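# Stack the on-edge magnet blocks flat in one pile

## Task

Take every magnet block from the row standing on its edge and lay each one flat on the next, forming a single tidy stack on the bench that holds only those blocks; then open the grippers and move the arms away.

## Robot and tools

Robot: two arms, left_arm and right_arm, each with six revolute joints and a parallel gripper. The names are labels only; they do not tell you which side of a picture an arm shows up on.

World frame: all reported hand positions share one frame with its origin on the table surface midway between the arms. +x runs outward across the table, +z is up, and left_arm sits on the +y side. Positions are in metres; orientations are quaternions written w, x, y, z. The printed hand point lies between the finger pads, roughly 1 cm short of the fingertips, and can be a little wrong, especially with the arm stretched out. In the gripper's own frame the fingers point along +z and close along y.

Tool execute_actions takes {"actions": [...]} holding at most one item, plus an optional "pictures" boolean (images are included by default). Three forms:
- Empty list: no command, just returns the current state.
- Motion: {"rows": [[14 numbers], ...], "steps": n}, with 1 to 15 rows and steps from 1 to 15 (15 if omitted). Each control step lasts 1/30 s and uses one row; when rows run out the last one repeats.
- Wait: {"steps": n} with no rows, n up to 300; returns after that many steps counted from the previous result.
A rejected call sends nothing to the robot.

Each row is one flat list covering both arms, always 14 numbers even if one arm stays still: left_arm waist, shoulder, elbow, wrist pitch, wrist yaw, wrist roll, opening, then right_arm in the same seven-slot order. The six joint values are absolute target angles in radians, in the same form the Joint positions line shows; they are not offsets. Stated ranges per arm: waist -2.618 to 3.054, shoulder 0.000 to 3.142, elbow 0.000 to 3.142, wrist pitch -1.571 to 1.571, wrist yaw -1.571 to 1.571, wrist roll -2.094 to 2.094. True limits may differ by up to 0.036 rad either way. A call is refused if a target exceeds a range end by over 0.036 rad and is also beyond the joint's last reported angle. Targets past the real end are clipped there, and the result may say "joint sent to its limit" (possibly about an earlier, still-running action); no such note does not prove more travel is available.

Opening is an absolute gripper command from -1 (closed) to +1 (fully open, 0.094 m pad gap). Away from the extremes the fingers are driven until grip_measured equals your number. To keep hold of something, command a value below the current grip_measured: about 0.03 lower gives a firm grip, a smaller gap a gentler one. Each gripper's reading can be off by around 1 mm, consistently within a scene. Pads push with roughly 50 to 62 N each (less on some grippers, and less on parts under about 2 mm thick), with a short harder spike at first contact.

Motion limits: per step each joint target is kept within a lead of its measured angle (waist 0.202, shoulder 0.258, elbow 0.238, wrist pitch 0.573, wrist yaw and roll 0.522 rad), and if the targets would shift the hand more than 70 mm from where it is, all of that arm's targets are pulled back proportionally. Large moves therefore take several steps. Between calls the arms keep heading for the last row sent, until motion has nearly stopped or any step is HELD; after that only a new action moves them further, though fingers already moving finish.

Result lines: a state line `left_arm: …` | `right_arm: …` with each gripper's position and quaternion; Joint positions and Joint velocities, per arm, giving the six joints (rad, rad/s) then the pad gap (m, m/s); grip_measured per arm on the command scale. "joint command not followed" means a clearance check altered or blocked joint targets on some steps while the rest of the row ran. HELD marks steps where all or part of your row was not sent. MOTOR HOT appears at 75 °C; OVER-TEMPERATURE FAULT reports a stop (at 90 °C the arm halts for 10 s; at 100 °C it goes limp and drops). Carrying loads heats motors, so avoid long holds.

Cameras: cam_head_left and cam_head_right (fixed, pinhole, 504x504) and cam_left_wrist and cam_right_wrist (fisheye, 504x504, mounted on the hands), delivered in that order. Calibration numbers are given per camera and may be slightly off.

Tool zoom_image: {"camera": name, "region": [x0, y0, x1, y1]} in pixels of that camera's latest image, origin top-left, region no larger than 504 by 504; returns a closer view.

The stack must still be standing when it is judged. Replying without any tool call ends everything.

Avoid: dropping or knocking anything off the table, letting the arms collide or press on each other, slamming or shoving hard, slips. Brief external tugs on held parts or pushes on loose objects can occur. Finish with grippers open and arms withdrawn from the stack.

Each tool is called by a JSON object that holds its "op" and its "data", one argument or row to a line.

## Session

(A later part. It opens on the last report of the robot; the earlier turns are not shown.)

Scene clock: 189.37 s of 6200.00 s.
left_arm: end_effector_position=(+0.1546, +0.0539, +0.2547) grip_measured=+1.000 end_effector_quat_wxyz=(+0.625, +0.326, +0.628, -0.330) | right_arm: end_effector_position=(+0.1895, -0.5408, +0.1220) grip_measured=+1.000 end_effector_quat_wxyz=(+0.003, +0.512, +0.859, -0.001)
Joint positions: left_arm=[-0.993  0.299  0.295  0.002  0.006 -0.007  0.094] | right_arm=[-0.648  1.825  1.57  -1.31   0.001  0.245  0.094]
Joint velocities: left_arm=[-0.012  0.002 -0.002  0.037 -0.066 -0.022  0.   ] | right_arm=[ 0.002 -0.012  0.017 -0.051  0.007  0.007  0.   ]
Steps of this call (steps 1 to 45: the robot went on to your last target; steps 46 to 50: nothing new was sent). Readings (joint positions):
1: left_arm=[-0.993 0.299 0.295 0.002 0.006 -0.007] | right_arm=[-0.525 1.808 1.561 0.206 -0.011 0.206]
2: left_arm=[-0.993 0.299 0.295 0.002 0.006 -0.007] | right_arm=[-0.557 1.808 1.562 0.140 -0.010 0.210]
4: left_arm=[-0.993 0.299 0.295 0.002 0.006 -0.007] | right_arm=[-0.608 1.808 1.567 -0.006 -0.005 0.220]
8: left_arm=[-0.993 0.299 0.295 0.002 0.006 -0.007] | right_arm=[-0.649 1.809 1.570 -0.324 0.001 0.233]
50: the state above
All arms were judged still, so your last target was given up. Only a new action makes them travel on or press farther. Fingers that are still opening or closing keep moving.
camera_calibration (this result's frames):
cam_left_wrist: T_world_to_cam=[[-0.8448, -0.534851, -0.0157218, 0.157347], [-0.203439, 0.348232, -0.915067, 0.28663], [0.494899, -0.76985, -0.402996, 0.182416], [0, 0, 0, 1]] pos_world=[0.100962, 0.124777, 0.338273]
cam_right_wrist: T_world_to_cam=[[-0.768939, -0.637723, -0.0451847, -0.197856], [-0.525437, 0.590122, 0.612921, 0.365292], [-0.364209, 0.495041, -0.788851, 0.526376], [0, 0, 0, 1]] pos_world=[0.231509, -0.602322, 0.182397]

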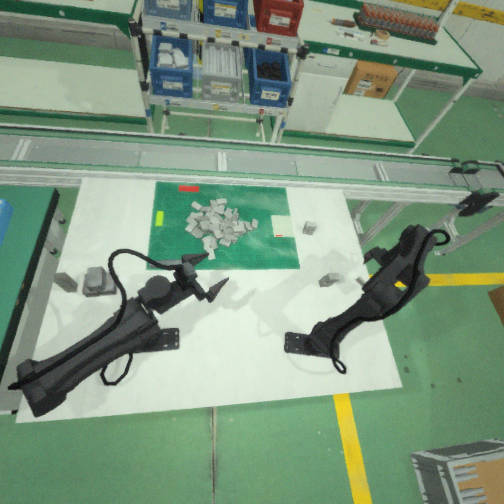

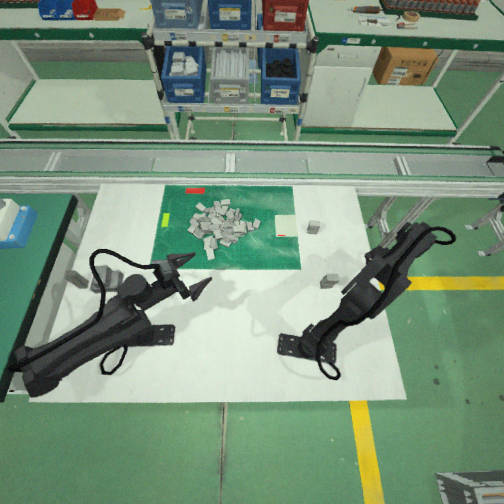

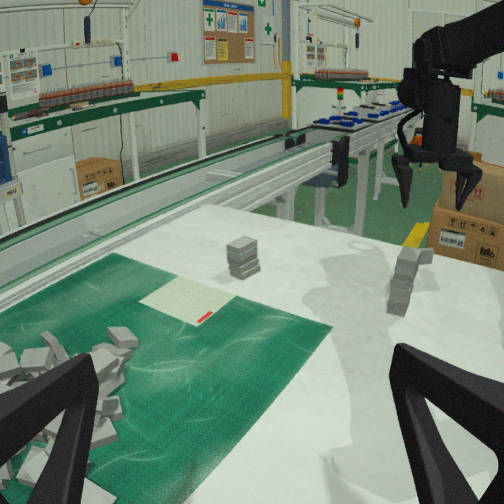

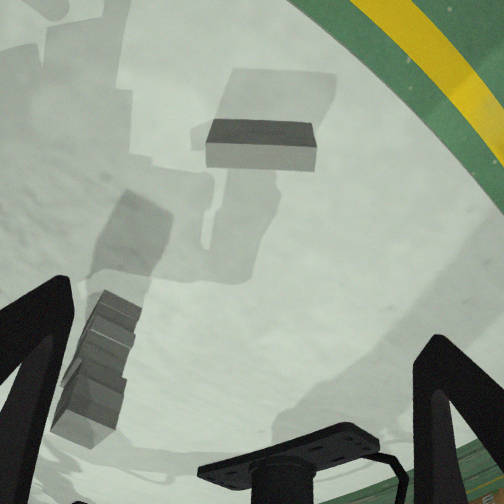

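{"op": "execute_actions", "data": {
  "actions": [
    {"rows":[[-1.0,0.3,0.3,0,0,0,1,-0.655,1.87,1.45,-1.13,0,0.09,1]],"steps":15}
  ],
  "pictures": false
}}

{"op": "execute_actions", "data": {
  "actions": [
    {"rows":[[-1.0,0.3,0.3,0,0,0,1,-0.655,1.93,1.27,-0.89,0,0.09,1]],"steps":15}
  ]
}}

Scene clock: 192.10 s of 6200.00 s.
left_arm: end_effector_position=(+0.1546, +0.0539, +0.2547) grip_measured=+1.000 end_effector_quat_wxyz=(+0.625, +0.326, +0.628, -0.330) | right_arm: end_effector_position=(+0.1943, -0.5461, +0.0751) grip_measured=+1.000 end_effector_quat_wxyz=(-0.001, +0.449, +0.894, -0.000)
Joint positions: left_arm=[-0.993  0.299  0.295  0.002  0.006 -0.007  0.094] | right_arm=[-0.648  1.878  1.451 -1.146  0.001  0.101  0.094]
Joint velocities: left_arm=[ 0.002  0.002 -0.007 -0.022  0.007 -0.022  0.   ] | right_arm=[-0.007  0.002 -0.012  0.051 -0.037 -0.037  0.   ]
Steps of this call (steps 1 to 67: nothing new was sent; steps 68 to 82: all 15 steps of this action). Readings (joint positions):
68: left_arm=[-0.993 0.299 0.295 0.002 0.006 -0.007] | right_arm=[-0.648 1.826 1.556 -1.289 0.001 0.225]
69: left_arm=[-0.993 0.299 0.295 0.002 0.006 -0.007] | right_arm=[-0.648 1.825 1.531 -1.254 0.001 0.198]
71: left_arm=[-0.993 0.299 0.295 0.002 0.006 -0.007] | right_arm=[-0.648 1.843 1.486 -1.210 0.001 0.161]
75: left_arm=[-0.993 0.299 0.295 0.002 0.006 -0.007] | right_arm=[-0.648 1.878 1.452 -1.174 0.001 0.122]
82: the state above

Scene clock: 192.60 s of 6200.00 s.
left_arm: end_effector_position=(+0.1546, +0.0539, +0.2547) grip_measured=+1.000 end_effector_quat_wxyz=(+0.625, +0.326, +0.628, -0.330) | right_arm: end_effector_position=(+0.1941, -0.5473, +0.0179) grip_measured=+1.000 end_effector_quat_wxyz=(+0.008, +0.449, +0.893, -0.002)
Joint positions: left_arm=[-0.993  0.299  0.295  0.002  0.006 -0.007  0.094] | right_arm=[-0.652  1.927  1.28  -0.907 -0.002  0.096  0.094]
Joint velocities: left_arm=[ 0.012 -0.002 -0.007  0.022  0.037  0.037  0.   ] | right_arm=[ 0.012  0.002 -0.002  0.037  0.037 -0.022  0.   ]
Steps of this call (steps 1 to 15: all 15 steps of this action). Readings (joint positions):
1: left_arm=[-0.993 0.299 0.295 0.002 0.006 -0.007] | right_arm=[-0.648 1.878 1.427 -1.110 0.001 0.100]
2: left_arm=[-0.993 0.299 0.295 0.002 0.006 -0.007] | right_arm=[-0.648 1.874 1.387 -1.053 0.001 0.099]
4: left_arm=[-0.993 0.299 0.295 0.002 0.006 -0.007] | right_arm=[-0.648 1.899 1.318 -0.992 0.001 0.098]
8: left_arm=[-0.993 0.299 0.295 0.002 0.006 -0.007] | right_arm=[-0.652 1.927 1.280 -0.944 -0.002 0.097]
15: the state above
camera_calibration (this result's frames):
cam_left_wrist: T_world_to_cam=[[-0.8448, -0.534851, -0.0157218, 0.157347], [-0.203439, 0.348232, -0.915067, 0.28663], [0.494899, -0.76985, -0.402996, 0.182416], [0, 0, 0, 1]] pos_world=[0.100962, 0.124777, 0.338273]
cam_right_wrist: T_world_to_cam=[[-0.668858, -0.741928, -0.046596, -0.279591], [-0.610597, 0.512546, 0.603711, 0.409524], [-0.424028, 0.432249, -0.79584, 0.426549], [0, 0, 0, 1]] pos_world=[0.243916, -0.601712, 0.0792023]

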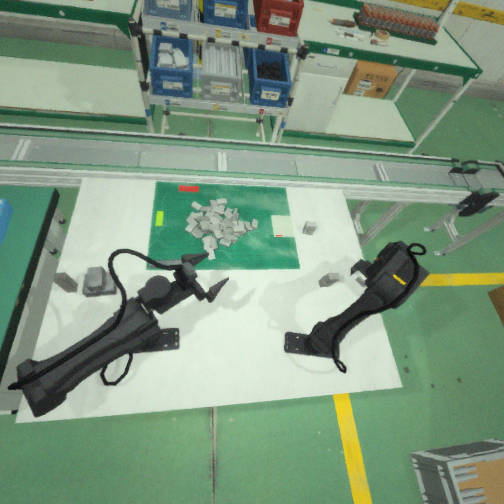

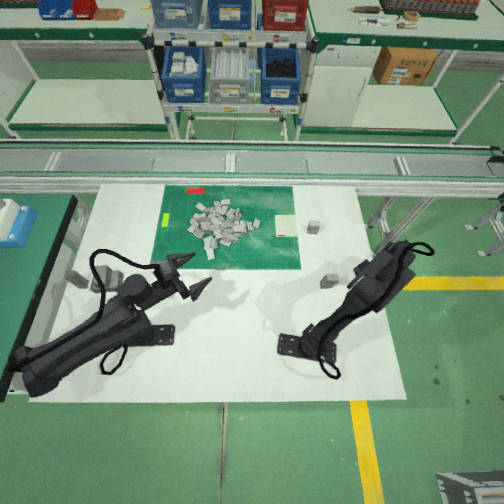

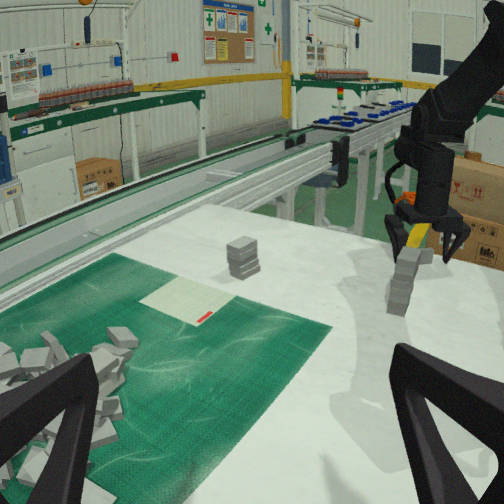

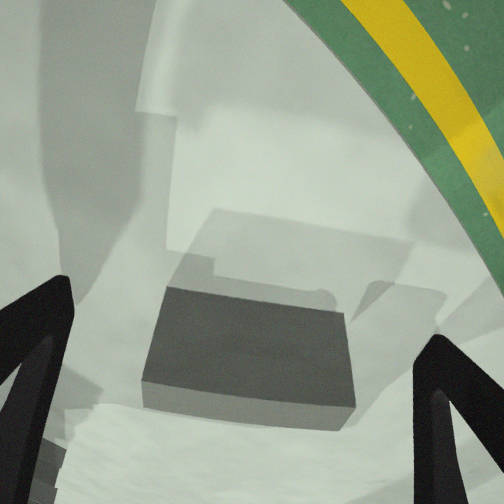

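{"op": "execute_actions", "data": {
  "actions": [
    {"rows":[[-1.0,0.3,0.3,0,0,0,1,-0.655,1.93,1.29,-0.89,0,0.09,-0.5]],"steps":15}
  ],
  "pictures": false
}}

{"op": "execute_actions", "data": {
  "actions": [
    {"rows":[[-1.0,0.3,0.3,0,0,0,1,-0.655,1.8,1.7,-1.3,0,0.09,-0.5]],"steps":15}
  ],
  "pictures": false
}}

{"op": "execute_actions", "data": {
  "actions": [
    {"rows":[[-1.0,0.3,0.3,0,0,0,1,0.032,1.7,1.6,1.55,0,0,-0.5]],"steps":15}
  ],
  "pictures": false
}}

{"op": "execute_actions", "data": {
  "actions": [
    {"steps":20}
  ],
  "pictures": false
}}

{"op": "execute_actions", "data": {
  "actions": [
    {"rows":[[-1.0,0.3,0.3,0,0,0,1,0.032,1.8,1.0,1.55,0,0,-0.5]],"steps":15}
  ],
  "pictures": false
}}

{"op": "execute_actions", "data": {
  "actions": [
    {"steps":15}
  ],
  "pictures": false
}}

{"op": "execute_actions", "data": {
  "actions": [
    {"rows":[[-1.0,0.3,0.3,0,0,0,1,0.032,2.15,0.7,1.55,0,0,-0.5]],"steps":15}
  ],
  "pictures": false
}}

{"op": "execute_actions", "data": {
  "actions": [
    {"steps":15}
  ],
  "pictures": false
}}

{"op": "execute_actions", "data": {
  "actions": [
    {"rows":[[-1.0,0.3,0.3,0,0,0,1,0.032,2.25,0.69,1.55,0,0,-0.5]],"steps":15}
  ]
}}

Scene clock: 197.70 s of 6200.00 s.
left_arm: end_effector_position=(+0.1546, +0.0539, +0.2547) grip_measured=+1.000 end_effector_quat_wxyz=(+0.625, +0.326, +0.628, -0.330) | right_arm: end_effector_position=(+0.1955, -0.5487, +0.0180) grip_measured=-0.105 end_effector_quat_wxyz=(+0.012, +0.448, +0.894, -0.003)
Joint positions: left_arm=[-0.993  0.299  0.295  0.002  0.006 -0.007  0.094] | right_arm=[-0.652  1.927  1.28  -0.899 -0.003  0.095  0.042]
Joint velocities: left_arm=[-0.027 -0.017 -0.007 -0.007 -0.007 -0.037  0.   ] | right_arm=[-0.007 -0.012  0.002 -0.066 -0.022  0.022 -0.   ]
Steps of this call (steps 1 to 15: the robot went on to your last target; steps 16 to 90: nothing new was sent; then 1.60 s passed at rest; steps 91 to 105: all 15 steps of this action). Readings (joint positions):
91: left_arm=[-0.993 0.299 0.295 0.002 0.006 -0.007] | right_arm=[-0.652 1.927 1.280 -0.900 -0.002 0.095]
92: left_arm=[-0.993 0.299 0.295 0.002 0.006 -0.007] | right_arm=[-0.652 1.927 1.280 -0.900 -0.002 0.095]
94: left_arm=[-0.993 0.299 0.295 0.002 0.006 -0.007] | right_arm=[-0.652 1.927 1.280 -0.900 -0.002 0.095]
98: left_arm=[-0.993 0.299 0.295 0.002 0.006 -0.007] | right_arm=[-0.652 1.927 1.280 -0.899 -0.003 0.095]
105: the state above

Scene clock: 198.20 s of 6200.00 s.
left_arm: end_effector_position=(+0.1546, +0.0539, +0.2547) grip_measured=+1.000 end_effector_quat_wxyz=(+0.625, +0.326, +0.628, -0.330) | right_arm: end_effector_position=(+0.2174, -0.5730, +0.1742) grip_measured=-0.105 end_effector_quat_wxyz=(+0.108, +0.445, +0.888, -0.040)
Joint positions: left_arm=[-0.993  0.299  0.295  0.002  0.006 -0.007  0.094] | right_arm=[-0.652  1.786  1.704 -1.256 -0.003  0.095  0.042]
Joint velocities: left_arm=[-0.002 -0.017 -0.017  0.037 -0.022  0.007  0.   ] | right_arm=[-0.002  0.139  0.007 -0.315  0.007 -0.037 -0.001]
Steps of this call (steps 1 to 15: all 15 steps of this action). Readings (joint positions):
1: left_arm=[-0.993 0.299 0.295 0.002 0.006 -0.007] | right_arm=[-0.652 1.924 1.300 -0.933 -0.003 0.095]
2: left_arm=[-0.993 0.299 0.295 0.002 0.006 -0.007] | right_arm=[-0.652 1.923 1.336 -0.998 -0.003 0.095]
4: left_arm=[-0.993 0.299 0.295 0.002 0.006 -0.007] | right_arm=[-0.652 1.897 1.426 -1.092 -0.003 0.095]
8: left_arm=[-0.993 0.299 0.295 0.002 0.006 -0.007] | right_arm=[-0.652 1.839 1.638 -1.187 -0.003 0.095]
15: the state above

Scene clock: 198.70 s of 6200.00 s.
left_arm: end_effector_position=(+0.1546, +0.0539, +0.2547) grip_measured=+1.000 end_effector_quat_wxyz=(+0.625, +0.326, +0.628, -0.330) | right_arm: end_effector_position=(+0.4545, -0.4695, +0.2615) grip_measured=-0.105 end_effector_quat_wxyz=(+0.460, +0.166, +0.869, -0.078)
Joint positions: left_arm=[-0.993  0.299  0.295  0.002  0.006 -0.007  0.094] | right_arm=[-0.163  1.762  1.618 -0.457  0.01   0.027  0.042]
Joint velocities: left_arm=[-0.002 -0.012 -0.007 -0.022  0.051  0.022  0.   ] | right_arm=[ 0.906  0.002  0.007  1.37   0.007 -0.139  0.001]
Steps of this call (steps 1 to 15: all 15 steps of this action). Readings (joint positions):
1: left_arm=[-0.993 0.299 0.295 0.002 0.006 -0.007] | right_arm=[-0.641 1.783 1.688 -1.229 0.003 0.088]
2: left_arm=[-0.993 0.299 0.295 0.002 0.006 -0.007] | right_arm=[-0.620 1.773 1.662 -1.165 0.011 0.079]
4: left_arm=[-0.993 0.299 0.295 0.002 0.006 -0.007] | right_arm=[-0.551 1.765 1.636 -1.047 0.013 0.064]
8: left_arm=[-0.993 0.299 0.295 0.002 0.006 -0.007] | right_arm=[-0.402 1.762 1.620 -0.820 0.012 0.045]
15: the state above

Scene clock: 199.37 s of 6200.00 s.
left_arm: end_effector_position=(+0.1546, +0.0539, +0.2547) grip_measured=+1.000 end_effector_quat_wxyz=(+0.625, +0.326, +0.628, -0.330) | right_arm: end_effector_position=(+0.4827, -0.3713, +0.5352) grip_measured=-0.105 end_effector_quat_wxyz=(+0.870, +0.041, +0.487, -0.064)
Joint positions: left_arm=[-0.993  0.299  0.295  0.002  0.006 -0.007  0.094] | right_arm=[0.028 1.747 1.613 0.685 0.001 0.01  0.042]
Joint velocities: left_arm=[-0.012 -0.017  0.002 -0.051 -0.022  0.095  0.   ] | right_arm=[ 0.017 -0.027 -0.012  1.824 -0.037  0.022 -0.002]
Steps of this call (steps 1 to 20: the robot went on to your last target). Readings (joint positions):
1: left_arm=[-0.993 0.299 0.295 0.002 0.006 -0.007] | right_arm=[-0.131 1.762 1.618 -0.407 0.010 0.025]
2: left_arm=[-0.993 0.299 0.295 0.002 0.006 -0.007] | right_arm=[-0.100 1.762 1.618 -0.357 0.009 0.024]
4: left_arm=[-0.993 0.299 0.295 0.002 0.006 -0.007] | right_arm=[-0.045 1.762 1.616 -0.247 0.007 0.021]
8: left_arm=[-0.993 0.299 0.295 0.002 0.006 -0.007] | right_arm=[0.018 1.762 1.613 -0.015 0.001 0.015]
20: the state above

Scene clock: 199.87 s of 6200.00 s.
left_arm: end_effector_position=(+0.1546, +0.0539, +0.2547) grip_measured=+1.000 end_effector_quat_wxyz=(+0.625, +0.326, +0.628, -0.330) | right_arm: end_effector_position=(+0.4546, -0.3669, +0.3663) grip_measured=-0.105 end_effector_quat_wxyz=(+0.881, +0.038, +0.468, -0.066)
Joint positions: left_arm=[-0.993  0.299  0.295  0.002  0.006 -0.007  0.094] | right_arm=[0.028 1.836 0.977 1.452 0.001 0.005 0.042]
Joint velocities: left_arm=[ 0.002 -0.012 -0.017  0.007  0.007  0.007  0.   ] | right_arm=[ 0.002 -0.139  0.012  0.535 -0.007 -0.066 -0.   ]
Steps of this call (steps 1 to 15: all 15 steps of this action). Readings (joint positions):
1: left_arm=[-0.993 0.299 0.295 0.002 0.006 -0.007] | right_arm=[0.028 1.748 1.582 0.784 0.001 0.009]
2: left_arm=[-0.993 0.299 0.295 0.002 0.006 -0.007] | right_arm=[0.028 1.739 1.519 0.925 0.001 0.008]
4: left_arm=[-0.993 0.299 0.295 0.002 0.006 -0.007] | right_arm=[0.028 1.742 1.379 1.164 0.001 0.008]
8: left_arm=[-0.993 0.299 0.295 0.002 0.006 -0.007] | right_arm=[0.028 1.782 1.077 1.399 0.001 0.006]
15: the state above

Scene clock: 200.37 s of 6200.00 s.
left_arm: end_effector_position=(+0.1546, +0.0539, +0.2547) grip_measured=+1.000 end_effector_quat_wxyz=(+0.625, +0.326, +0.628, -0.330) | right_arm: end_effector_position=(+0.4388, -0.3644, +0.3902) grip_measured=-0.105 end_effector_quat_wxyz=(+0.902, +0.035, +0.426, -0.068)
Joint positions: left_arm=[-0.993  0.299  0.295  0.002  0.006 -0.007  0.094] | right_arm=[0.028 1.817 0.977 1.528 0.001 0.005 0.042]
Joint velocities: left_arm=[-0.007  0.002  0.022 -0.022 -0.051 -0.066  0.   ] | right_arm=[ 0.002  0.002  0.007  0.022 -0.022  0.037 -0.001]
Steps of this call (steps 1 to 15: the robot went on to your last target). Readings (joint positions):
1: left_arm=[-0.993 0.299 0.295 0.002 0.006 -0.007] | right_arm=[0.028 1.831 0.977 1.468 0.001 0.005]
2: left_arm=[-0.993 0.299 0.295 0.002 0.006 -0.007] | right_arm=[0.028 1.826 0.977 1.483 0.001 0.005]
4: left_arm=[-0.993 0.299 0.295 0.002 0.006 -0.007] | right_arm=[0.028 1.819 0.977 1.506 0.001 0.005]
8: left_arm=[-0.993 0.299 0.295 0.002 0.006 -0.007] | right_arm=[0.028 1.817 0.977 1.525 0.001 0.005]
15: the state above

Scene clock: 200.87 s of 6200.00 s.
left_arm: end_effector_position=(+0.1546, +0.0539, +0.2547) grip_measured=+1.000 end_effector_quat_wxyz=(+0.625, +0.326, +0.628, -0.330) | right_arm: end_effector_position=(+0.4529, -0.3666, +0.0953) grip_measured=-0.105 end_effector_quat_wxyz=(+0.704, +0.057, +0.706, -0.053)
Joint positions: left_arm=[-0.993  0.299  0.295  0.002  0.006 -0.007  0.094] | right_arm=[0.028 2.177 0.689 1.484 0.001 0.005 0.042]
Joint velocities: left_arm=[-0.012  0.007 -0.022  0.007 -0.022  0.037  0.   ] | right_arm=[-0.007 -0.002 -0.017 -0.183  0.037 -0.022  0.   ]
Steps of this call (steps 1 to 15: all 15 steps of this action). Readings (joint positions):
1: left_arm=[-0.993 0.299 0.295 0.002 0.006 -0.007] | right_arm=[0.028 1.825 0.970 1.535 0.001 0.005]
2: left_arm=[-0.993 0.299 0.295 0.002 0.006 -0.007] | right_arm=[0.028 1.836 0.954 1.555 0.001 0.005]
4: left_arm=[-0.993 0.299 0.295 0.002 0.006 -0.007] | right_arm=[0.028 1.877 0.911 1.560 0.001 0.005]
8: left_arm=[-0.993 0.299 0.295 0.002 0.006 -0.007] | right_arm=[0.028 2.012 0.814 1.556 0.001 0.005]
15: the state above

Scene clock: 201.37 s of 6200.00 s.
left_arm: end_effector_position=(+0.1546, +0.0539, +0.2547) grip_measured=+1.000 end_effector_quat_wxyz=(+0.625, +0.326, +0.628, -0.330) | right_arm: end_effector_position=(+0.4528, -0.3666, +0.1088) grip_measured=-0.105 end_effector_quat_wxyz=(+0.720, +0.056, +0.689, -0.054)
Joint positions: left_arm=[-0.993  0.299  0.295  0.002  0.006 -0.007  0.094] | right_arm=[0.028 2.17  0.689 1.525 0.001 0.005 0.042]
Joint velocities: left_arm=[-0.002 -0.007 -0.002  0.037  0.022 -0.022  0.   ] | right_arm=[ 0.007 -0.007 -0.017  0.022  0.037 -0.066 -0.001]
Steps of this call (steps 1 to 15: the robot went on to your last target). Readings (joint positions):
1: left_arm=[-0.993 0.299 0.295 0.002 0.006 -0.007] | right_arm=[0.028 2.177 0.689 1.484 0.001 0.005]
2: left_arm=[-0.993 0.299 0.295 0.002 0.006 -0.007] | right_arm=[0.028 2.175 0.689 1.492 0.001 0.005]
4: left_arm=[-0.993 0.299 0.295 0.002 0.006 -0.007] | right_arm=[0.028 2.172 0.689 1.507 0.001 0.005]
8: left_arm=[-0.993 0.299 0.295 0.002 0.006 -0.007] | right_arm=[0.028 2.170 0.689 1.521 0.001 0.005]
15: the state above

Scene clock: 201.87 s of 6200.00 s.
left_arm: end_effector_position=(+0.1546, +0.0539, +0.2547) grip_measured=+1.000 end_effector_quat_wxyz=(+0.625, +0.326, +0.628, -0.330) | right_arm: end_effector_position=(+0.4509, -0.3661, +0.0780) grip_measured=-0.105 end_effector_quat_wxyz=(+0.701, +0.057, +0.709, -0.052)
Joint positions: left_arm=[-0.993  0.299  0.295  0.002  0.006 -0.007  0.094] | right_arm=[ 0.028  2.245  0.689  1.545 -0.001  0.006  0.042]
Joint velocities: left_arm=[ 0.002 -0.002  0.012  0.081 -0.051  0.022  0.   ] | right_arm=[-0.007 -0.002 -0.012  0.081  0.022 -0.037 -0.   ]
Steps of this call (steps 1 to 15: all 15 steps of this action). Readings (joint positions):
1: left_arm=[-0.993 0.299 0.295 0.002 0.006 -0.007] | right_arm=[0.028 2.177 0.689 1.531 0.001 0.005]
2: left_arm=[-0.993 0.299 0.295 0.002 0.006 -0.007] | right_arm=[0.028 2.191 0.689 1.545 0.001 0.005]
4: left_arm=[-0.993 0.299 0.295 0.002 0.006 -0.007] | right_arm=[0.028 2.223 0.689 1.546 0.001 0.005]
8: left_arm=[-0.993 0.299 0.295 0.002 0.006 -0.007] | right_arm=[0.028 2.245 0.689 1.546 -0.001 0.006]
15: the state above
camera_calibration (this result's frames):
cam_left_wrist: T_world_to_cam=[[-0.8448, -0.534851, -0.0157218, 0.157347], [-0.203439, 0.348232, -0.915067, 0.28663], [0.494899, -0.76985, -0.402996, 0.182416], [0, 0, 0, 1]] pos_world=[0.100962, 0.124777, 0.338273]
cam_right_wrist: T_world_to_cam=[[-0.103686, -0.976403, 0.189438, -0.329715], [-0.645642, -0.0788054, -0.759563, 0.342903], [0.756568, -0.201065, -0.622236, -0.272807], [0, 0, 0, 1]] pos_world=[0.393603, -0.349764, 0.153167]

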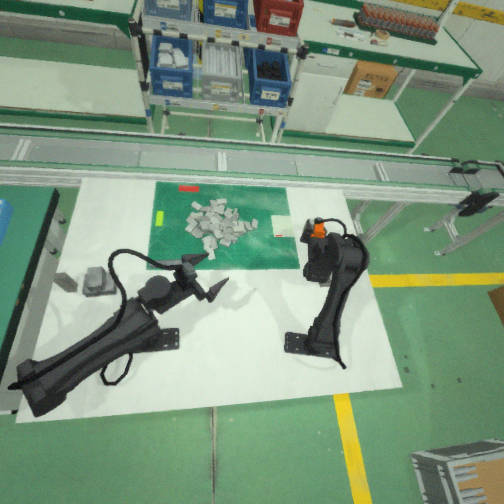

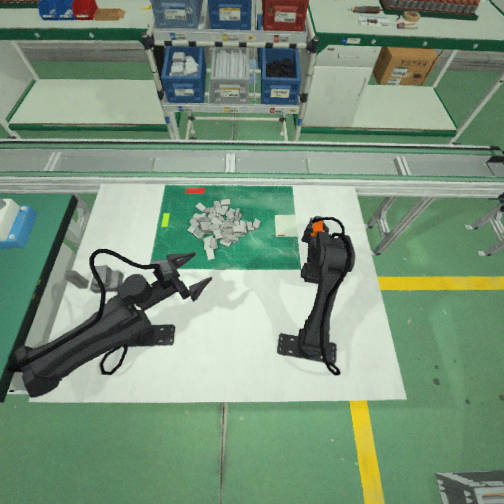

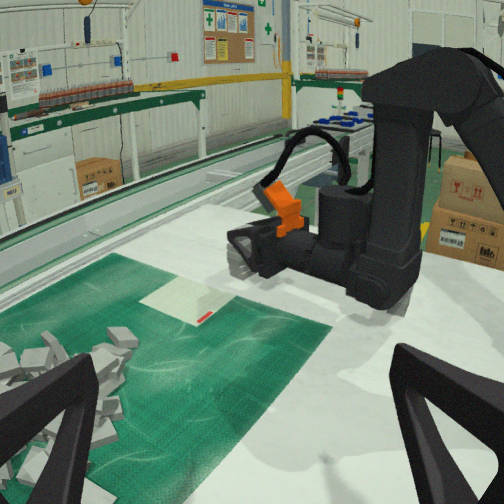

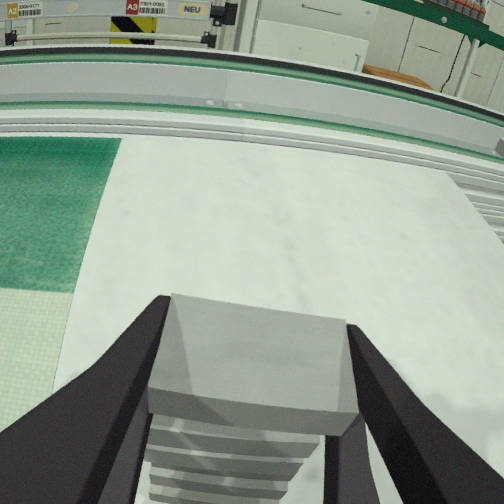

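Nudge waist, release, lower, squeeze to square.

{"op": "execute_actions", "data": {
  "actions": [
    {"rows":[[-1.0,0.3,0.3,0,0,0,1,0.044,2.23,0.69,1.55,0,0,-0.5]],"steps":10}
  ],
  "pictures": false
}}

{"op": "execute_actions", "data": {
  "actions": [
    {"rows":[[-1.0,0.3,0.3,0,0,0,1,0.035,2.24,0.69,1.55,0,0,0.3]],"steps":12}
  ],
  "pictures": false
}}

{"op": "execute_actions", "data": {
  "actions": [
    {"rows":[[-1.0,0.3,0.3,0,0,0,1,0.035,2.3,0.69,1.5,0,0,0.3]],"steps":15}
  ],
  "pictures": false
}}

{"op": "execute_actions", "data": {
  "actions": [
    {"rows":[[-1.0,0.3,0.3,0,0,0,1,0.035,2.3,0.69,1.5,0,0,-0.13]],"steps":15}
  ],
  "pictures": false
}}

{"op": "execute_actions", "data": {
  "actions": [
    {"rows":[[-1.0,0.3,0.3,0,0,0,1,0.035,2.3,0.69,1.5,0,0,0.6]],"steps":12}
  ]
}}

{"op": "execute_actions", "data": {
  "actions": [
    {"rows":[[-1.0,0.3,0.3,0,0,0,1,0.035,1.7,1.1,1.3,0,0,1]],"steps":15}
  ]
}}

{"op": "zoom_image", "data": {
  "camera": "cam_left_wrist",
  "region": [150,180,350,330]
}}

Scene clock: 207.87 s of 6200.00 s.
left_arm: end_effector_position=(+0.1546, +0.0539, +0.2547) grip_measured=+1.000 end_effector_quat_wxyz=(+0.625, +0.326, +0.628, -0.330) | right_arm: end_effector_position=(+0.4513, -0.3635, +0.0780) grip_measured=-0.105 end_effector_quat_wxyz=(+0.701, +0.054, +0.709, -0.051)
Joint positions: left_arm=[-0.993  0.299  0.295  0.002  0.006 -0.007  0.094] | right_arm=[ 0.033  2.245  0.689  1.545 -0.001  0.004  0.042]
Joint velocities: left_arm=[-0.007  0.002 -0.007  0.051  0.007 -0.125  0.   ] | right_arm=[-0.002  0.007  0.007  0.051  0.007 -0.022  0.   ]
Steps of this call (steps 1 to 15: the robot went on to your last target; steps 16 to 90: nothing new was sent; then 2.67 s passed at rest; steps 91 to 100: all 10 steps of this action). Readings (joint positions):
91: left_arm=[-0.993 0.299 0.295 0.002 0.006 -0.007] | right_arm=[0.028 2.245 0.689 1.545 -0.001 0.006]
92: left_arm=[-0.993 0.299 0.295 0.002 0.006 -0.007] | right_arm=[0.029 2.245 0.689 1.545 -0.001 0.006]
94: left_arm=[-0.993 0.299 0.295 0.002 0.006 -0.007] | right_arm=[0.032 2.245 0.689 1.545 -0.001 0.005]
98: left_arm=[-0.993 0.299 0.295 0.002 0.006 -0.007] | right_arm=[0.033 2.245 0.689 1.545 -0.001 0.004]
100: the state above

Scene clock: 208.27 s of 6200.00 s.
left_arm: end_effector_position=(+0.1546, +0.0539, +0.2547) grip_measured=+1.000 end_effector_quat_wxyz=(+0.625, +0.326, +0.628, -0.330) | right_arm: end_effector_position=(+0.4513, -0.3635, +0.0787) grip_measured=+0.298 end_effector_quat_wxyz=(+0.702, +0.054, +0.708, -0.051)
Joint positions: left_arm=[-0.993  0.299  0.295  0.002  0.006 -0.007  0.094] | right_arm=[ 0.033  2.245  0.689  1.548 -0.001  0.004  0.061]
Joint velocities: left_arm=[-0.012 -0.002  0.002  0.007  0.007  0.007  0.   ] | right_arm=[-0.002 -0.002 -0.012  0.051 -0.007  0.007 -0.001]
Steps of this call (steps 1 to 12: all 12 steps of this action). Readings (joint positions):
1: left_arm=[-0.993 0.299 0.295 0.002 0.006 -0.007] | right_arm=[0.033 2.245 0.689 1.545 -0.001 0.004]
2: left_arm=[-0.993 0.299 0.295 0.002 0.006 -0.007] | right_arm=[0.033 2.245 0.689 1.546 -0.001 0.004]
4: left_arm=[-0.993 0.299 0.295 0.002 0.006 -0.007] | right_arm=[0.033 2.245 0.689 1.547 -0.001 0.004]
8: left_arm=[-0.993 0.299 0.295 0.002 0.006 -0.007] | right_arm=[0.033 2.245 0.689 1.547 -0.001 0.004]
12: the state above

Scene clock: 208.77 s of 6200.00 s.
left_arm: end_effector_position=(+0.1546, +0.0539, +0.2547) grip_measured=+1.000 end_effector_quat_wxyz=(+0.625, +0.326, +0.628, -0.330) | right_arm: end_effector_position=(+0.4484, -0.3631, +0.0481) grip_measured=+0.298 end_effector_quat_wxyz=(+0.673, +0.057, +0.736, -0.049)
Joint positions: left_arm=[-0.993  0.299  0.295  0.002  0.006 -0.007  0.094] | right_arm=[ 0.033  2.291  0.689  1.513 -0.001  0.004  0.061]
Joint velocities: left_arm=[ 0.002 -0.002 -0.002 -0.007  0.022  0.007  0.   ] | right_arm=[ 0.002  0.002  0.002 -0.051  0.007 -0.007 -0.   ]
Steps of this call (steps 1 to 15: all 15 steps of this action). Readings (joint positions):
1: left_arm=[-0.993 0.299 0.295 0.002 0.006 -0.007] | right_arm=[0.033 2.249 0.689 1.548 -0.001 0.004]
2: left_arm=[-0.993 0.299 0.295 0.002 0.006 -0.007] | right_arm=[0.033 2.255 0.689 1.548 -0.001 0.004]
4: left_arm=[-0.993 0.299 0.295 0.002 0.006 -0.007] | right_arm=[0.033 2.275 0.689 1.539 -0.001 0.004]
8: left_arm=[-0.993 0.299 0.295 0.002 0.006 -0.007] | right_arm=[0.033 2.291 0.689 1.515 -0.001 0.004]
15: the state above

Scene clock: 209.27 s of 6200.00 s.
left_arm: end_effector_position=(+0.1546, +0.0539, +0.2547) grip_measured=+1.000 end_effector_quat_wxyz=(+0.625, +0.326, +0.628, -0.330) | right_arm: end_effector_position=(+0.4483, -0.3633, +0.0481) grip_measured=-0.101 end_effector_quat_wxyz=(+0.673, +0.057, +0.736, -0.050)
Joint positions: left_arm=[-0.993  0.299  0.295  0.002  0.006 -0.007  0.094] | right_arm=[0.033 2.291 0.689 1.513 0.001 0.003 0.042]
Joint velocities: left_arm=[-0.012 -0.022 -0.007  0.051  0.007 -0.007  0.   ] | right_arm=[ 0.007 -0.002 -0.002 -0.066 -0.007 -0.022 -0.   ]
Steps of this call (steps 1 to 15: all 15 steps of this action). Readings (joint positions):
1: left_arm=[-0.993 0.299 0.295 0.002 0.006 -0.007] | right_arm=[0.033 2.291 0.689 1.513 -0.001 0.004]
2: left_arm=[-0.993 0.299 0.295 0.002 0.006 -0.007] | right_arm=[0.033 2.291 0.689 1.513 -0.001 0.004]
4: left_arm=[-0.993 0.299 0.295 0.002 0.006 -0.007] | right_arm=[0.033 2.291 0.689 1.513 0.001 0.003]
8: left_arm=[-0.993 0.299 0.295 0.002 0.006 -0.007] | right_arm=[0.033 2.291 0.689 1.513 0.001 0.003]
15: the state above

Scene clock: 209.67 s of 6200.00 s.
left_arm: end_effector_position=(+0.1546, +0.0539, +0.2547) grip_measured=+1.000 end_effector_quat_wxyz=(+0.625, +0.326, +0.628, -0.330) | right_arm: end_effector_position=(+0.4483, -0.3633, +0.0481) grip_measured=+0.598 end_effector_quat_wxyz=(+0.673, +0.057, +0.736, -0.050)
Joint positions: left_arm=[-0.993  0.299  0.295  0.002  0.006 -0.007  0.094] | right_arm=[0.033 2.291 0.689 1.513 0.001 0.003 0.075]
Joint velocities: left_arm=[-0.022  0.002 -0.017 -0.051  0.007  0.007  0.   ] | right_arm=[-0.002  0.002 -0.012 -0.037 -0.095 -0.066 -0.   ]
Steps of this call (steps 1 to 12: all 12 steps of this action). Readings (joint positions):
1: left_arm=[-0.993 0.299 0.295 0.002 0.006 -0.007] | right_arm=[0.033 2.291 0.689 1.513 0.001 0.003]
2: left_arm=[-0.993 0.299 0.295 0.002 0.006 -0.007] | right_arm=[0.033 2.291 0.689 1.513 0.001 0.003]
4: left_arm=[-0.993 0.299 0.295 0.002 0.006 -0.007] | right_arm=[0.033 2.291 0.689 1.513 0.001 0.003]
8: left_arm=[-0.993 0.299 0.295 0.002 0.006 -0.007] | right_arm=[0.033 2.291 0.689 1.513 0.001 0.003]
12: the state above
camera_calibration (this result's frames):
cam_left_wrist: T_world_to_cam=[[-0.8448, -0.534851, -0.0157218, 0.157347], [-0.203439, 0.348232, -0.915067, 0.28663], [0.494899, -0.76985, -0.402996, 0.182416], [0, 0, 0, 1]] pos_world=[0.100962, 0.124777, 0.338273]
cam_right_wrist: T_world_to_cam=[[-0.0847892, -0.978545, 0.187777, -0.330687], [-0.702354, -0.0749779, -0.707868, 0.343075], [0.70676, -0.191905, -0.680928, -0.260409], [0, 0, 0, 1]] pos_world=[0.396968, -0.347843, 0.127627]

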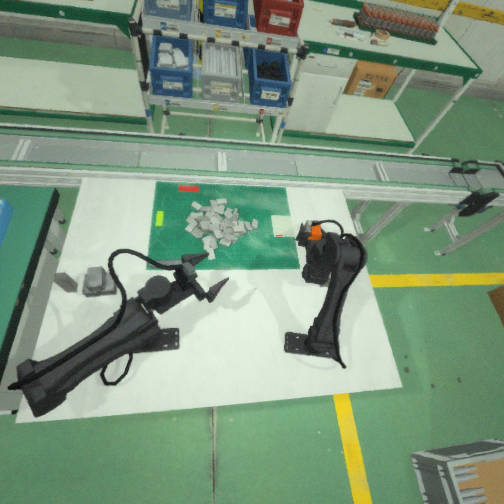

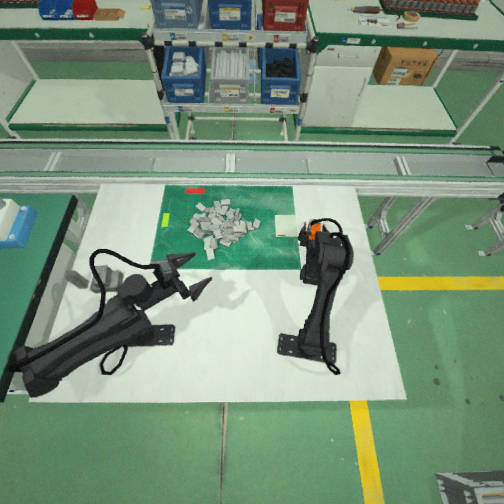

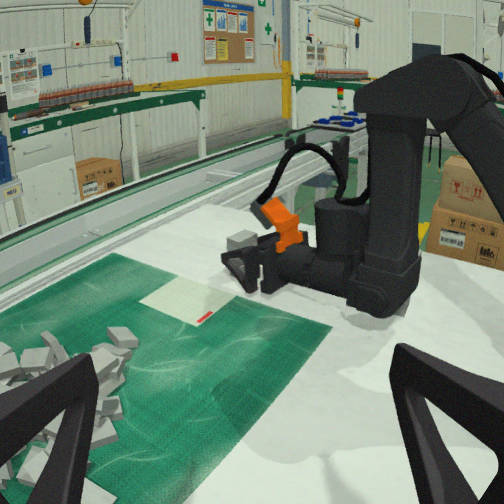

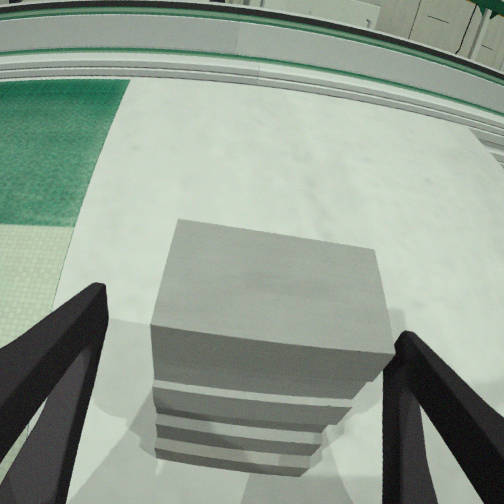

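Scene clock: 210.17 s of 6200.00 s.
left_arm: end_effector_position=(+0.1546, +0.0539, +0.2547) grip_measured=+1.000 end_effector_quat_wxyz=(+0.625, +0.326, +0.628, -0.330) | right_arm: end_effector_position=(+0.4706, -0.3666, +0.3620) grip_measured=+1.000 end_effector_quat_wxyz=(+0.866, +0.038, +0.495, -0.064)
Joint positions: left_arm=[-0.993  0.299  0.295  0.002  0.006 -0.007  0.094] | right_arm=[0.033 1.841 1.026 1.347 0.001 0.003 0.094]
Joint velocities: left_arm=[-0.002  0.027 -0.002 -0.022  0.051 -0.022  0.   ] | right_arm=[-0.007 -1.072  0.418 -0.212 -0.022  0.007  0.   ]
Steps of this call (steps 1 to 15: all 15 steps of this action). Readings (joint positions):
1: left_arm=[-0.993 0.299 0.295 0.002 0.006 -0.007] | right_arm=[0.033 2.280 0.698 1.494 0.001 0.003]
2: left_arm=[-0.993 0.299 0.295 0.002 0.006 -0.007] | right_arm=[0.033 2.260 0.717 1.452 0.001 0.003]
4: left_arm=[-0.993 0.299 0.295 0.002 0.006 -0.007] | right_arm=[0.033 2.206 0.772 1.410 0.001 0.003]
8: left_arm=[-0.993 0.299 0.295 0.002 0.006 -0.007] | right_arm=[0.033 2.084 0.889 1.379 0.001 0.003]
15: the state above
camera_calibration (this result's frames):
cam_left_wrist: T_world_to_cam=[[-0.8448, -0.534851, -0.0157218, 0.157347], [-0.203439, 0.348232, -0.915067, 0.28663], [0.494899, -0.76985, -0.402996, 0.182416], [0, 0, 0, 1]] pos_world=[0.100962, 0.124777, 0.338273]
cam_right_wrist: T_world_to_cam=[[-0.204326, -0.960494, 0.188949, -0.328573], [-0.168917, -0.155531, -0.973282, 0.396099], [0.964219, -0.230784, -0.130465, -0.397712], [0, 0, 0, 1]] pos_world=[0.383254, -0.345772, 0.395712]

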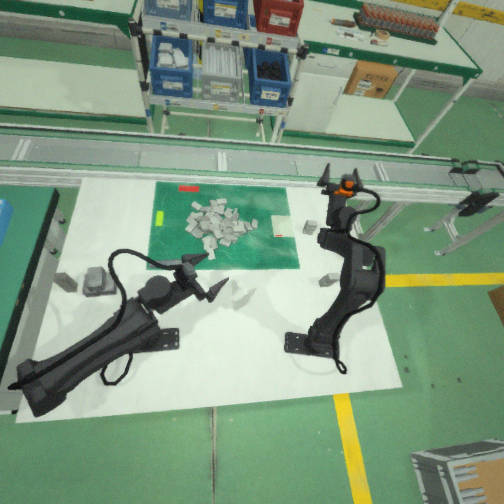

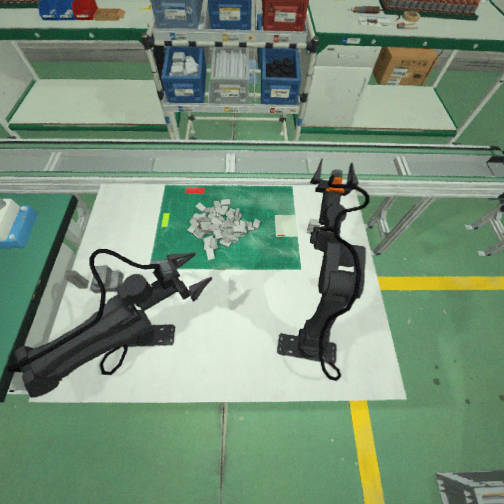

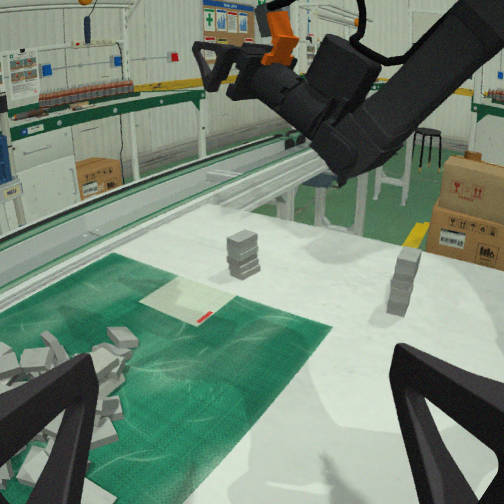

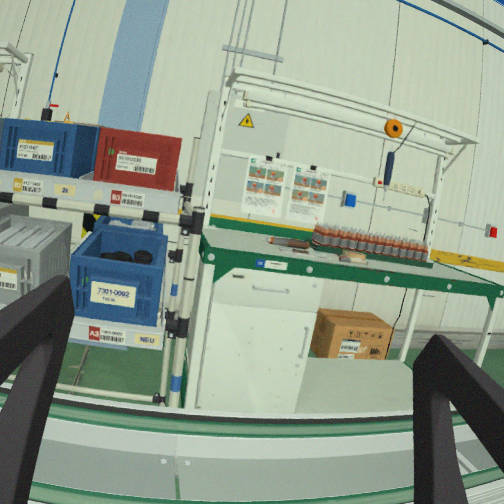

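Region (150, 180, 350, 330) of cam_left_wrist's 504x504 image, scaled by 2.520, with more detail than that image has; it fills the top 378 rows of this view, and the rest is white.

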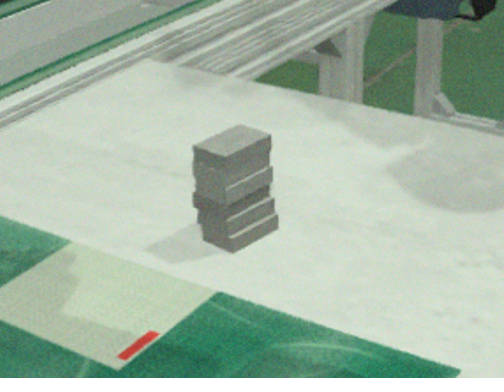

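{"op": "execute_actions", "data": {
  "actions": [
    {"rows":[[-1.0,0.3,0.3,0,0,0,1,0.035,2.4,2.55,-1.57,0,1.57,0.5]],"steps":15}
  ],
  "pictures": false
}}

{"op": "execute_actions", "data": {
  "actions": [
    {"steps":70}
  ]
}}

Scene clock: 212.90 s of 6200.00 s.
left_arm: end_effector_position=(+0.1546, +0.0539, +0.2547) grip_measured=+1.000 end_effector_quat_wxyz=(+0.625, +0.326, +0.628, -0.330) | right_arm: end_effector_position=(+0.6090, -0.3874, +0.2795) grip_measured=+0.502 end_effector_quat_wxyz=(+0.726, +0.257, +0.610, +0.184)
Joint positions: left_arm=[-0.993  0.299  0.295  0.002  0.006 -0.007  0.094] | right_arm=[0.033 2.186 1.601 0.709 0.    0.647 0.071]
Joint velocities: left_arm=[ 0.012 -0.002 -0.022  0.022 -0.022 -0.022  0.   ] | right_arm=[-0.007  1.087  1.013 -1.458 -0.051  1.282 -0.   ]
Steps of this call (steps 1 to 30: the robot went on to your last target; steps 31 to 67: nothing new was sent; steps 68 to 82: all 15 steps of this action). Readings (joint positions):
68: left_arm=[-0.993 0.299 0.295 0.002 0.006 -0.007] | right_arm=[0.033 1.702 1.115 1.301 0.000 0.034]
69: left_arm=[-0.993 0.299 0.295 0.002 0.006 -0.007] | right_arm=[0.033 1.725 1.152 1.268 0.000 0.078]
71: left_arm=[-0.993 0.299 0.295 0.002 0.006 -0.007] | right_arm=[0.033 1.786 1.228 1.191 0.000 0.165]
75: left_arm=[-0.993 0.299 0.295 0.002 0.006 -0.007] | right_arm=[0.033 1.925 1.366 1.021 0.000 0.339]
82: the state above

Scene clock: 215.23 s of 6200.00 s.
left_arm: end_effector_position=(+0.1546, +0.0539, +0.2547) grip_measured=+1.000 end_effector_quat_wxyz=(+0.625, +0.326, +0.628, -0.330) | right_arm: end_effector_position=(+0.4445, -0.3626, +0.1480) grip_measured=+0.502 end_effector_quat_wxyz=(+0.065, +0.754, +0.652, +0.055)
Joint positions: left_arm=[-0.993  0.299  0.295  0.002  0.006 -0.007  0.094] | right_arm=[ 0.033  2.403  2.555 -1.553  0.     1.565  0.071]
Joint velocities: left_arm=[ 0.007 -0.012  0.007 -0.007 -0.022 -0.022  0.   ] | right_arm=[ 0.002  0.002 -0.017 -0.11  -0.022  0.066  0.001]
Steps of this call (steps 1 to 60: the robot went on to your last target; steps 61 to 70: nothing new was sent). Readings (joint positions):
1: left_arm=[-0.993 0.299 0.295 0.002 0.006 -0.007] | right_arm=[0.033 2.224 1.638 0.657 0.000 0.699]
2: left_arm=[-0.993 0.299 0.295 0.002 0.006 -0.007] | right_arm=[0.033 2.264 1.684 0.591 0.000 0.761]
4: left_arm=[-0.993 0.299 0.295 0.002 0.006 -0.007] | right_arm=[0.033 2.351 1.818 0.396 0.000 0.939]
8: left_arm=[-0.993 0.299 0.295 0.002 0.006 -0.007] | right_arm=[0.033 2.449 2.095 -0.078 0.000 1.296]
70: the state above
All arms were judged still, so your last target was given up. Only a new action makes them travel on or press farther. Fingers that are still opening or closing keep moving.
camera_calibration (this result's frames):
cam_left_wrist: T_world_to_cam=[[-0.8448, -0.534851, -0.0157218, 0.157347], [-0.203439, 0.348232, -0.915067, 0.28663], [0.494899, -0.76985, -0.402996, 0.182416], [0, 0, 0, 1]] pos_world=[0.100962, 0.124777, 0.338273]
cam_right_wrist: T_world_to_cam=[[-0.97593, -0.0555919, -0.210879, 0.440654], [-0.170162, 0.7989, 0.576891, 0.301304], [0.136401, 0.598889, -0.789131, 0.36669], [0, 0, 0, 1]] pos_world=[0.431301, -0.435822, 0.208472]

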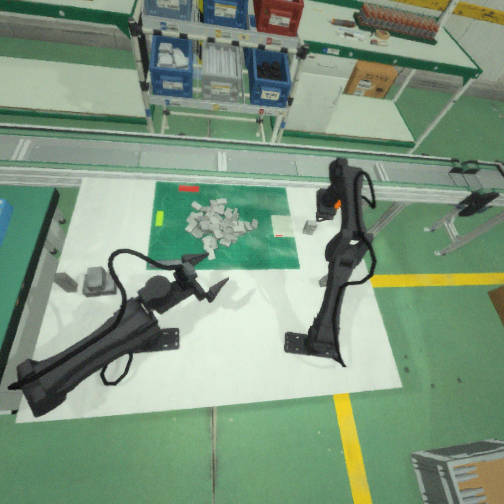

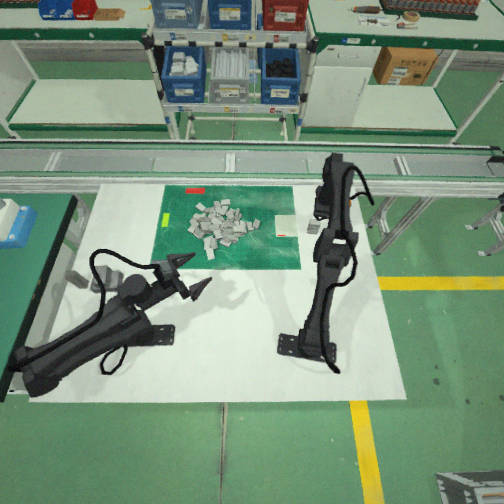

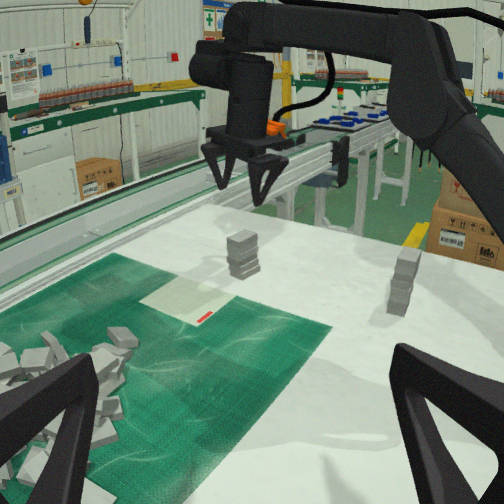

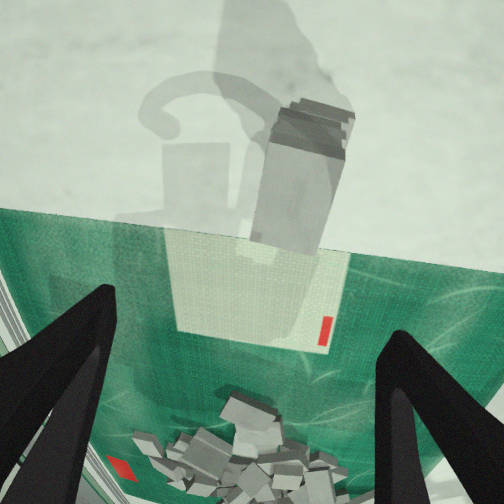

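{"op": "execute_actions", "data": {
  "actions": [
    {"rows":[[-1.0,0.3,0.3,0,0,0,1,0.035,2.54,2.55,-1.56,0,1.57,1]],"steps":15}
  ]
}}

Scene clock: 219.77 s of 6200.00 s.
left_arm: end_effector_position=(+0.1546, +0.0539, +0.2547) grip_measured=+1.000 end_effector_quat_wxyz=(+0.625, +0.326, +0.628, -0.330) | right_arm: end_effector_position=(+0.4422, -0.3623, +0.0739) grip_measured=+1.000 end_effector_quat_wxyz=(+0.004, +0.756, +0.654, +0.003)
Joint positions: left_arm=[-0.993  0.299  0.295  0.002  0.006 -0.007  0.094] | right_arm=[ 0.033  2.555  2.546 -1.551  0.     1.566  0.094]
Joint velocities: left_arm=[ 0.002 -0.007  0.007 -0.007 -0.066  0.007  0.   ] | right_arm=[ 0.012 -0.032  0.007 -0.022  0.022  0.037  0.   ]
Steps of this call (steps 1 to 90: nothing new was sent; then 1.03 s passed at rest; steps 91 to 105: all 15 steps of this action). Readings (joint positions):
91: left_arm=[-0.993 0.299 0.295 0.002 0.006 -0.007] | right_arm=[0.033 2.413 2.558 -1.554 0.000 1.566]
92: left_arm=[-0.993 0.299 0.295 0.002 0.006 -0.007] | right_arm=[0.033 2.427 2.563 -1.553 0.000 1.566]
94: left_arm=[-0.993 0.299 0.295 0.002 0.006 -0.007] | right_arm=[0.033 2.471 2.563 -1.551 0.000 1.566]
98: left_arm=[-0.993 0.299 0.295 0.002 0.006 -0.007] | right_arm=[0.033 2.552 2.551 -1.551 0.000 1.566]
105: the state above
camera_calibration (this result's frames):
cam_left_wrist: T_world_to_cam=[[-0.8448, -0.534851, -0.0157218, 0.157347], [-0.203439, 0.348232, -0.915067, 0.28663], [0.494899, -0.76985, -0.402996, 0.182416], [0, 0, 0, 1]] pos_world=[0.100962, 0.124777, 0.338273]
cam_right_wrist: T_world_to_cam=[[-0.997079, -0.0520207, -0.0559264, 0.422037], [-0.0754513, 0.78467, 0.615305, 0.293495], [0.0118752, 0.617727, -0.786303, 0.370031], [0, 0, 0, 1]] pos_world=[0.438554, -0.43692, 0.133971]

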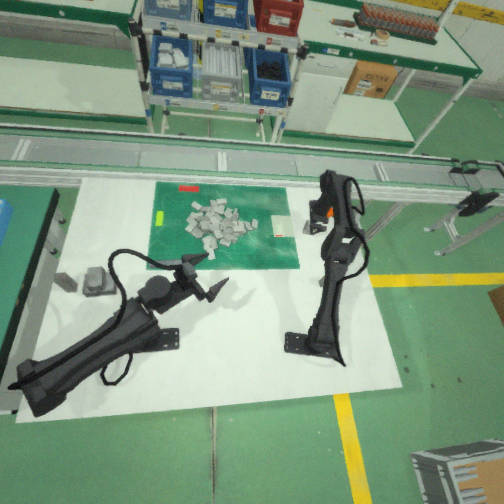

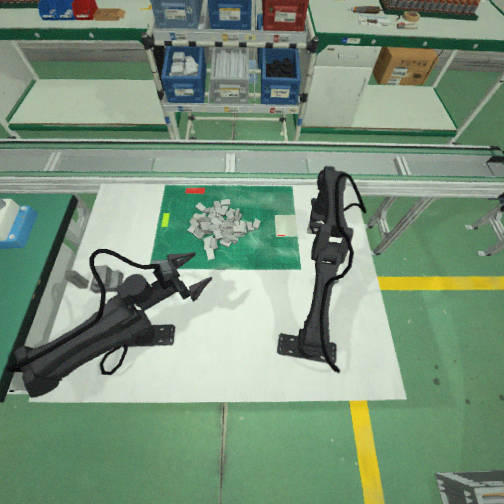

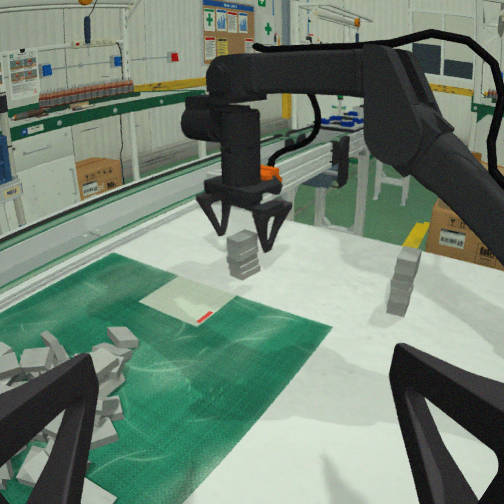

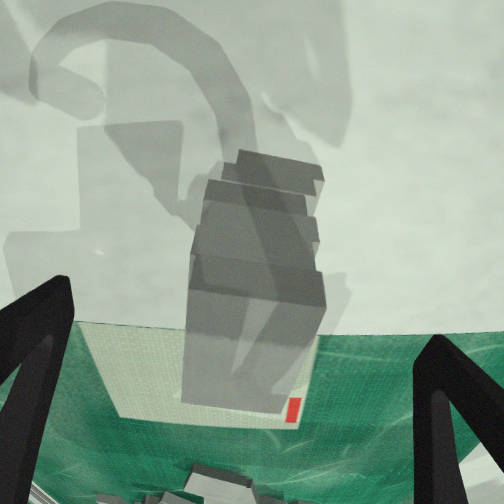

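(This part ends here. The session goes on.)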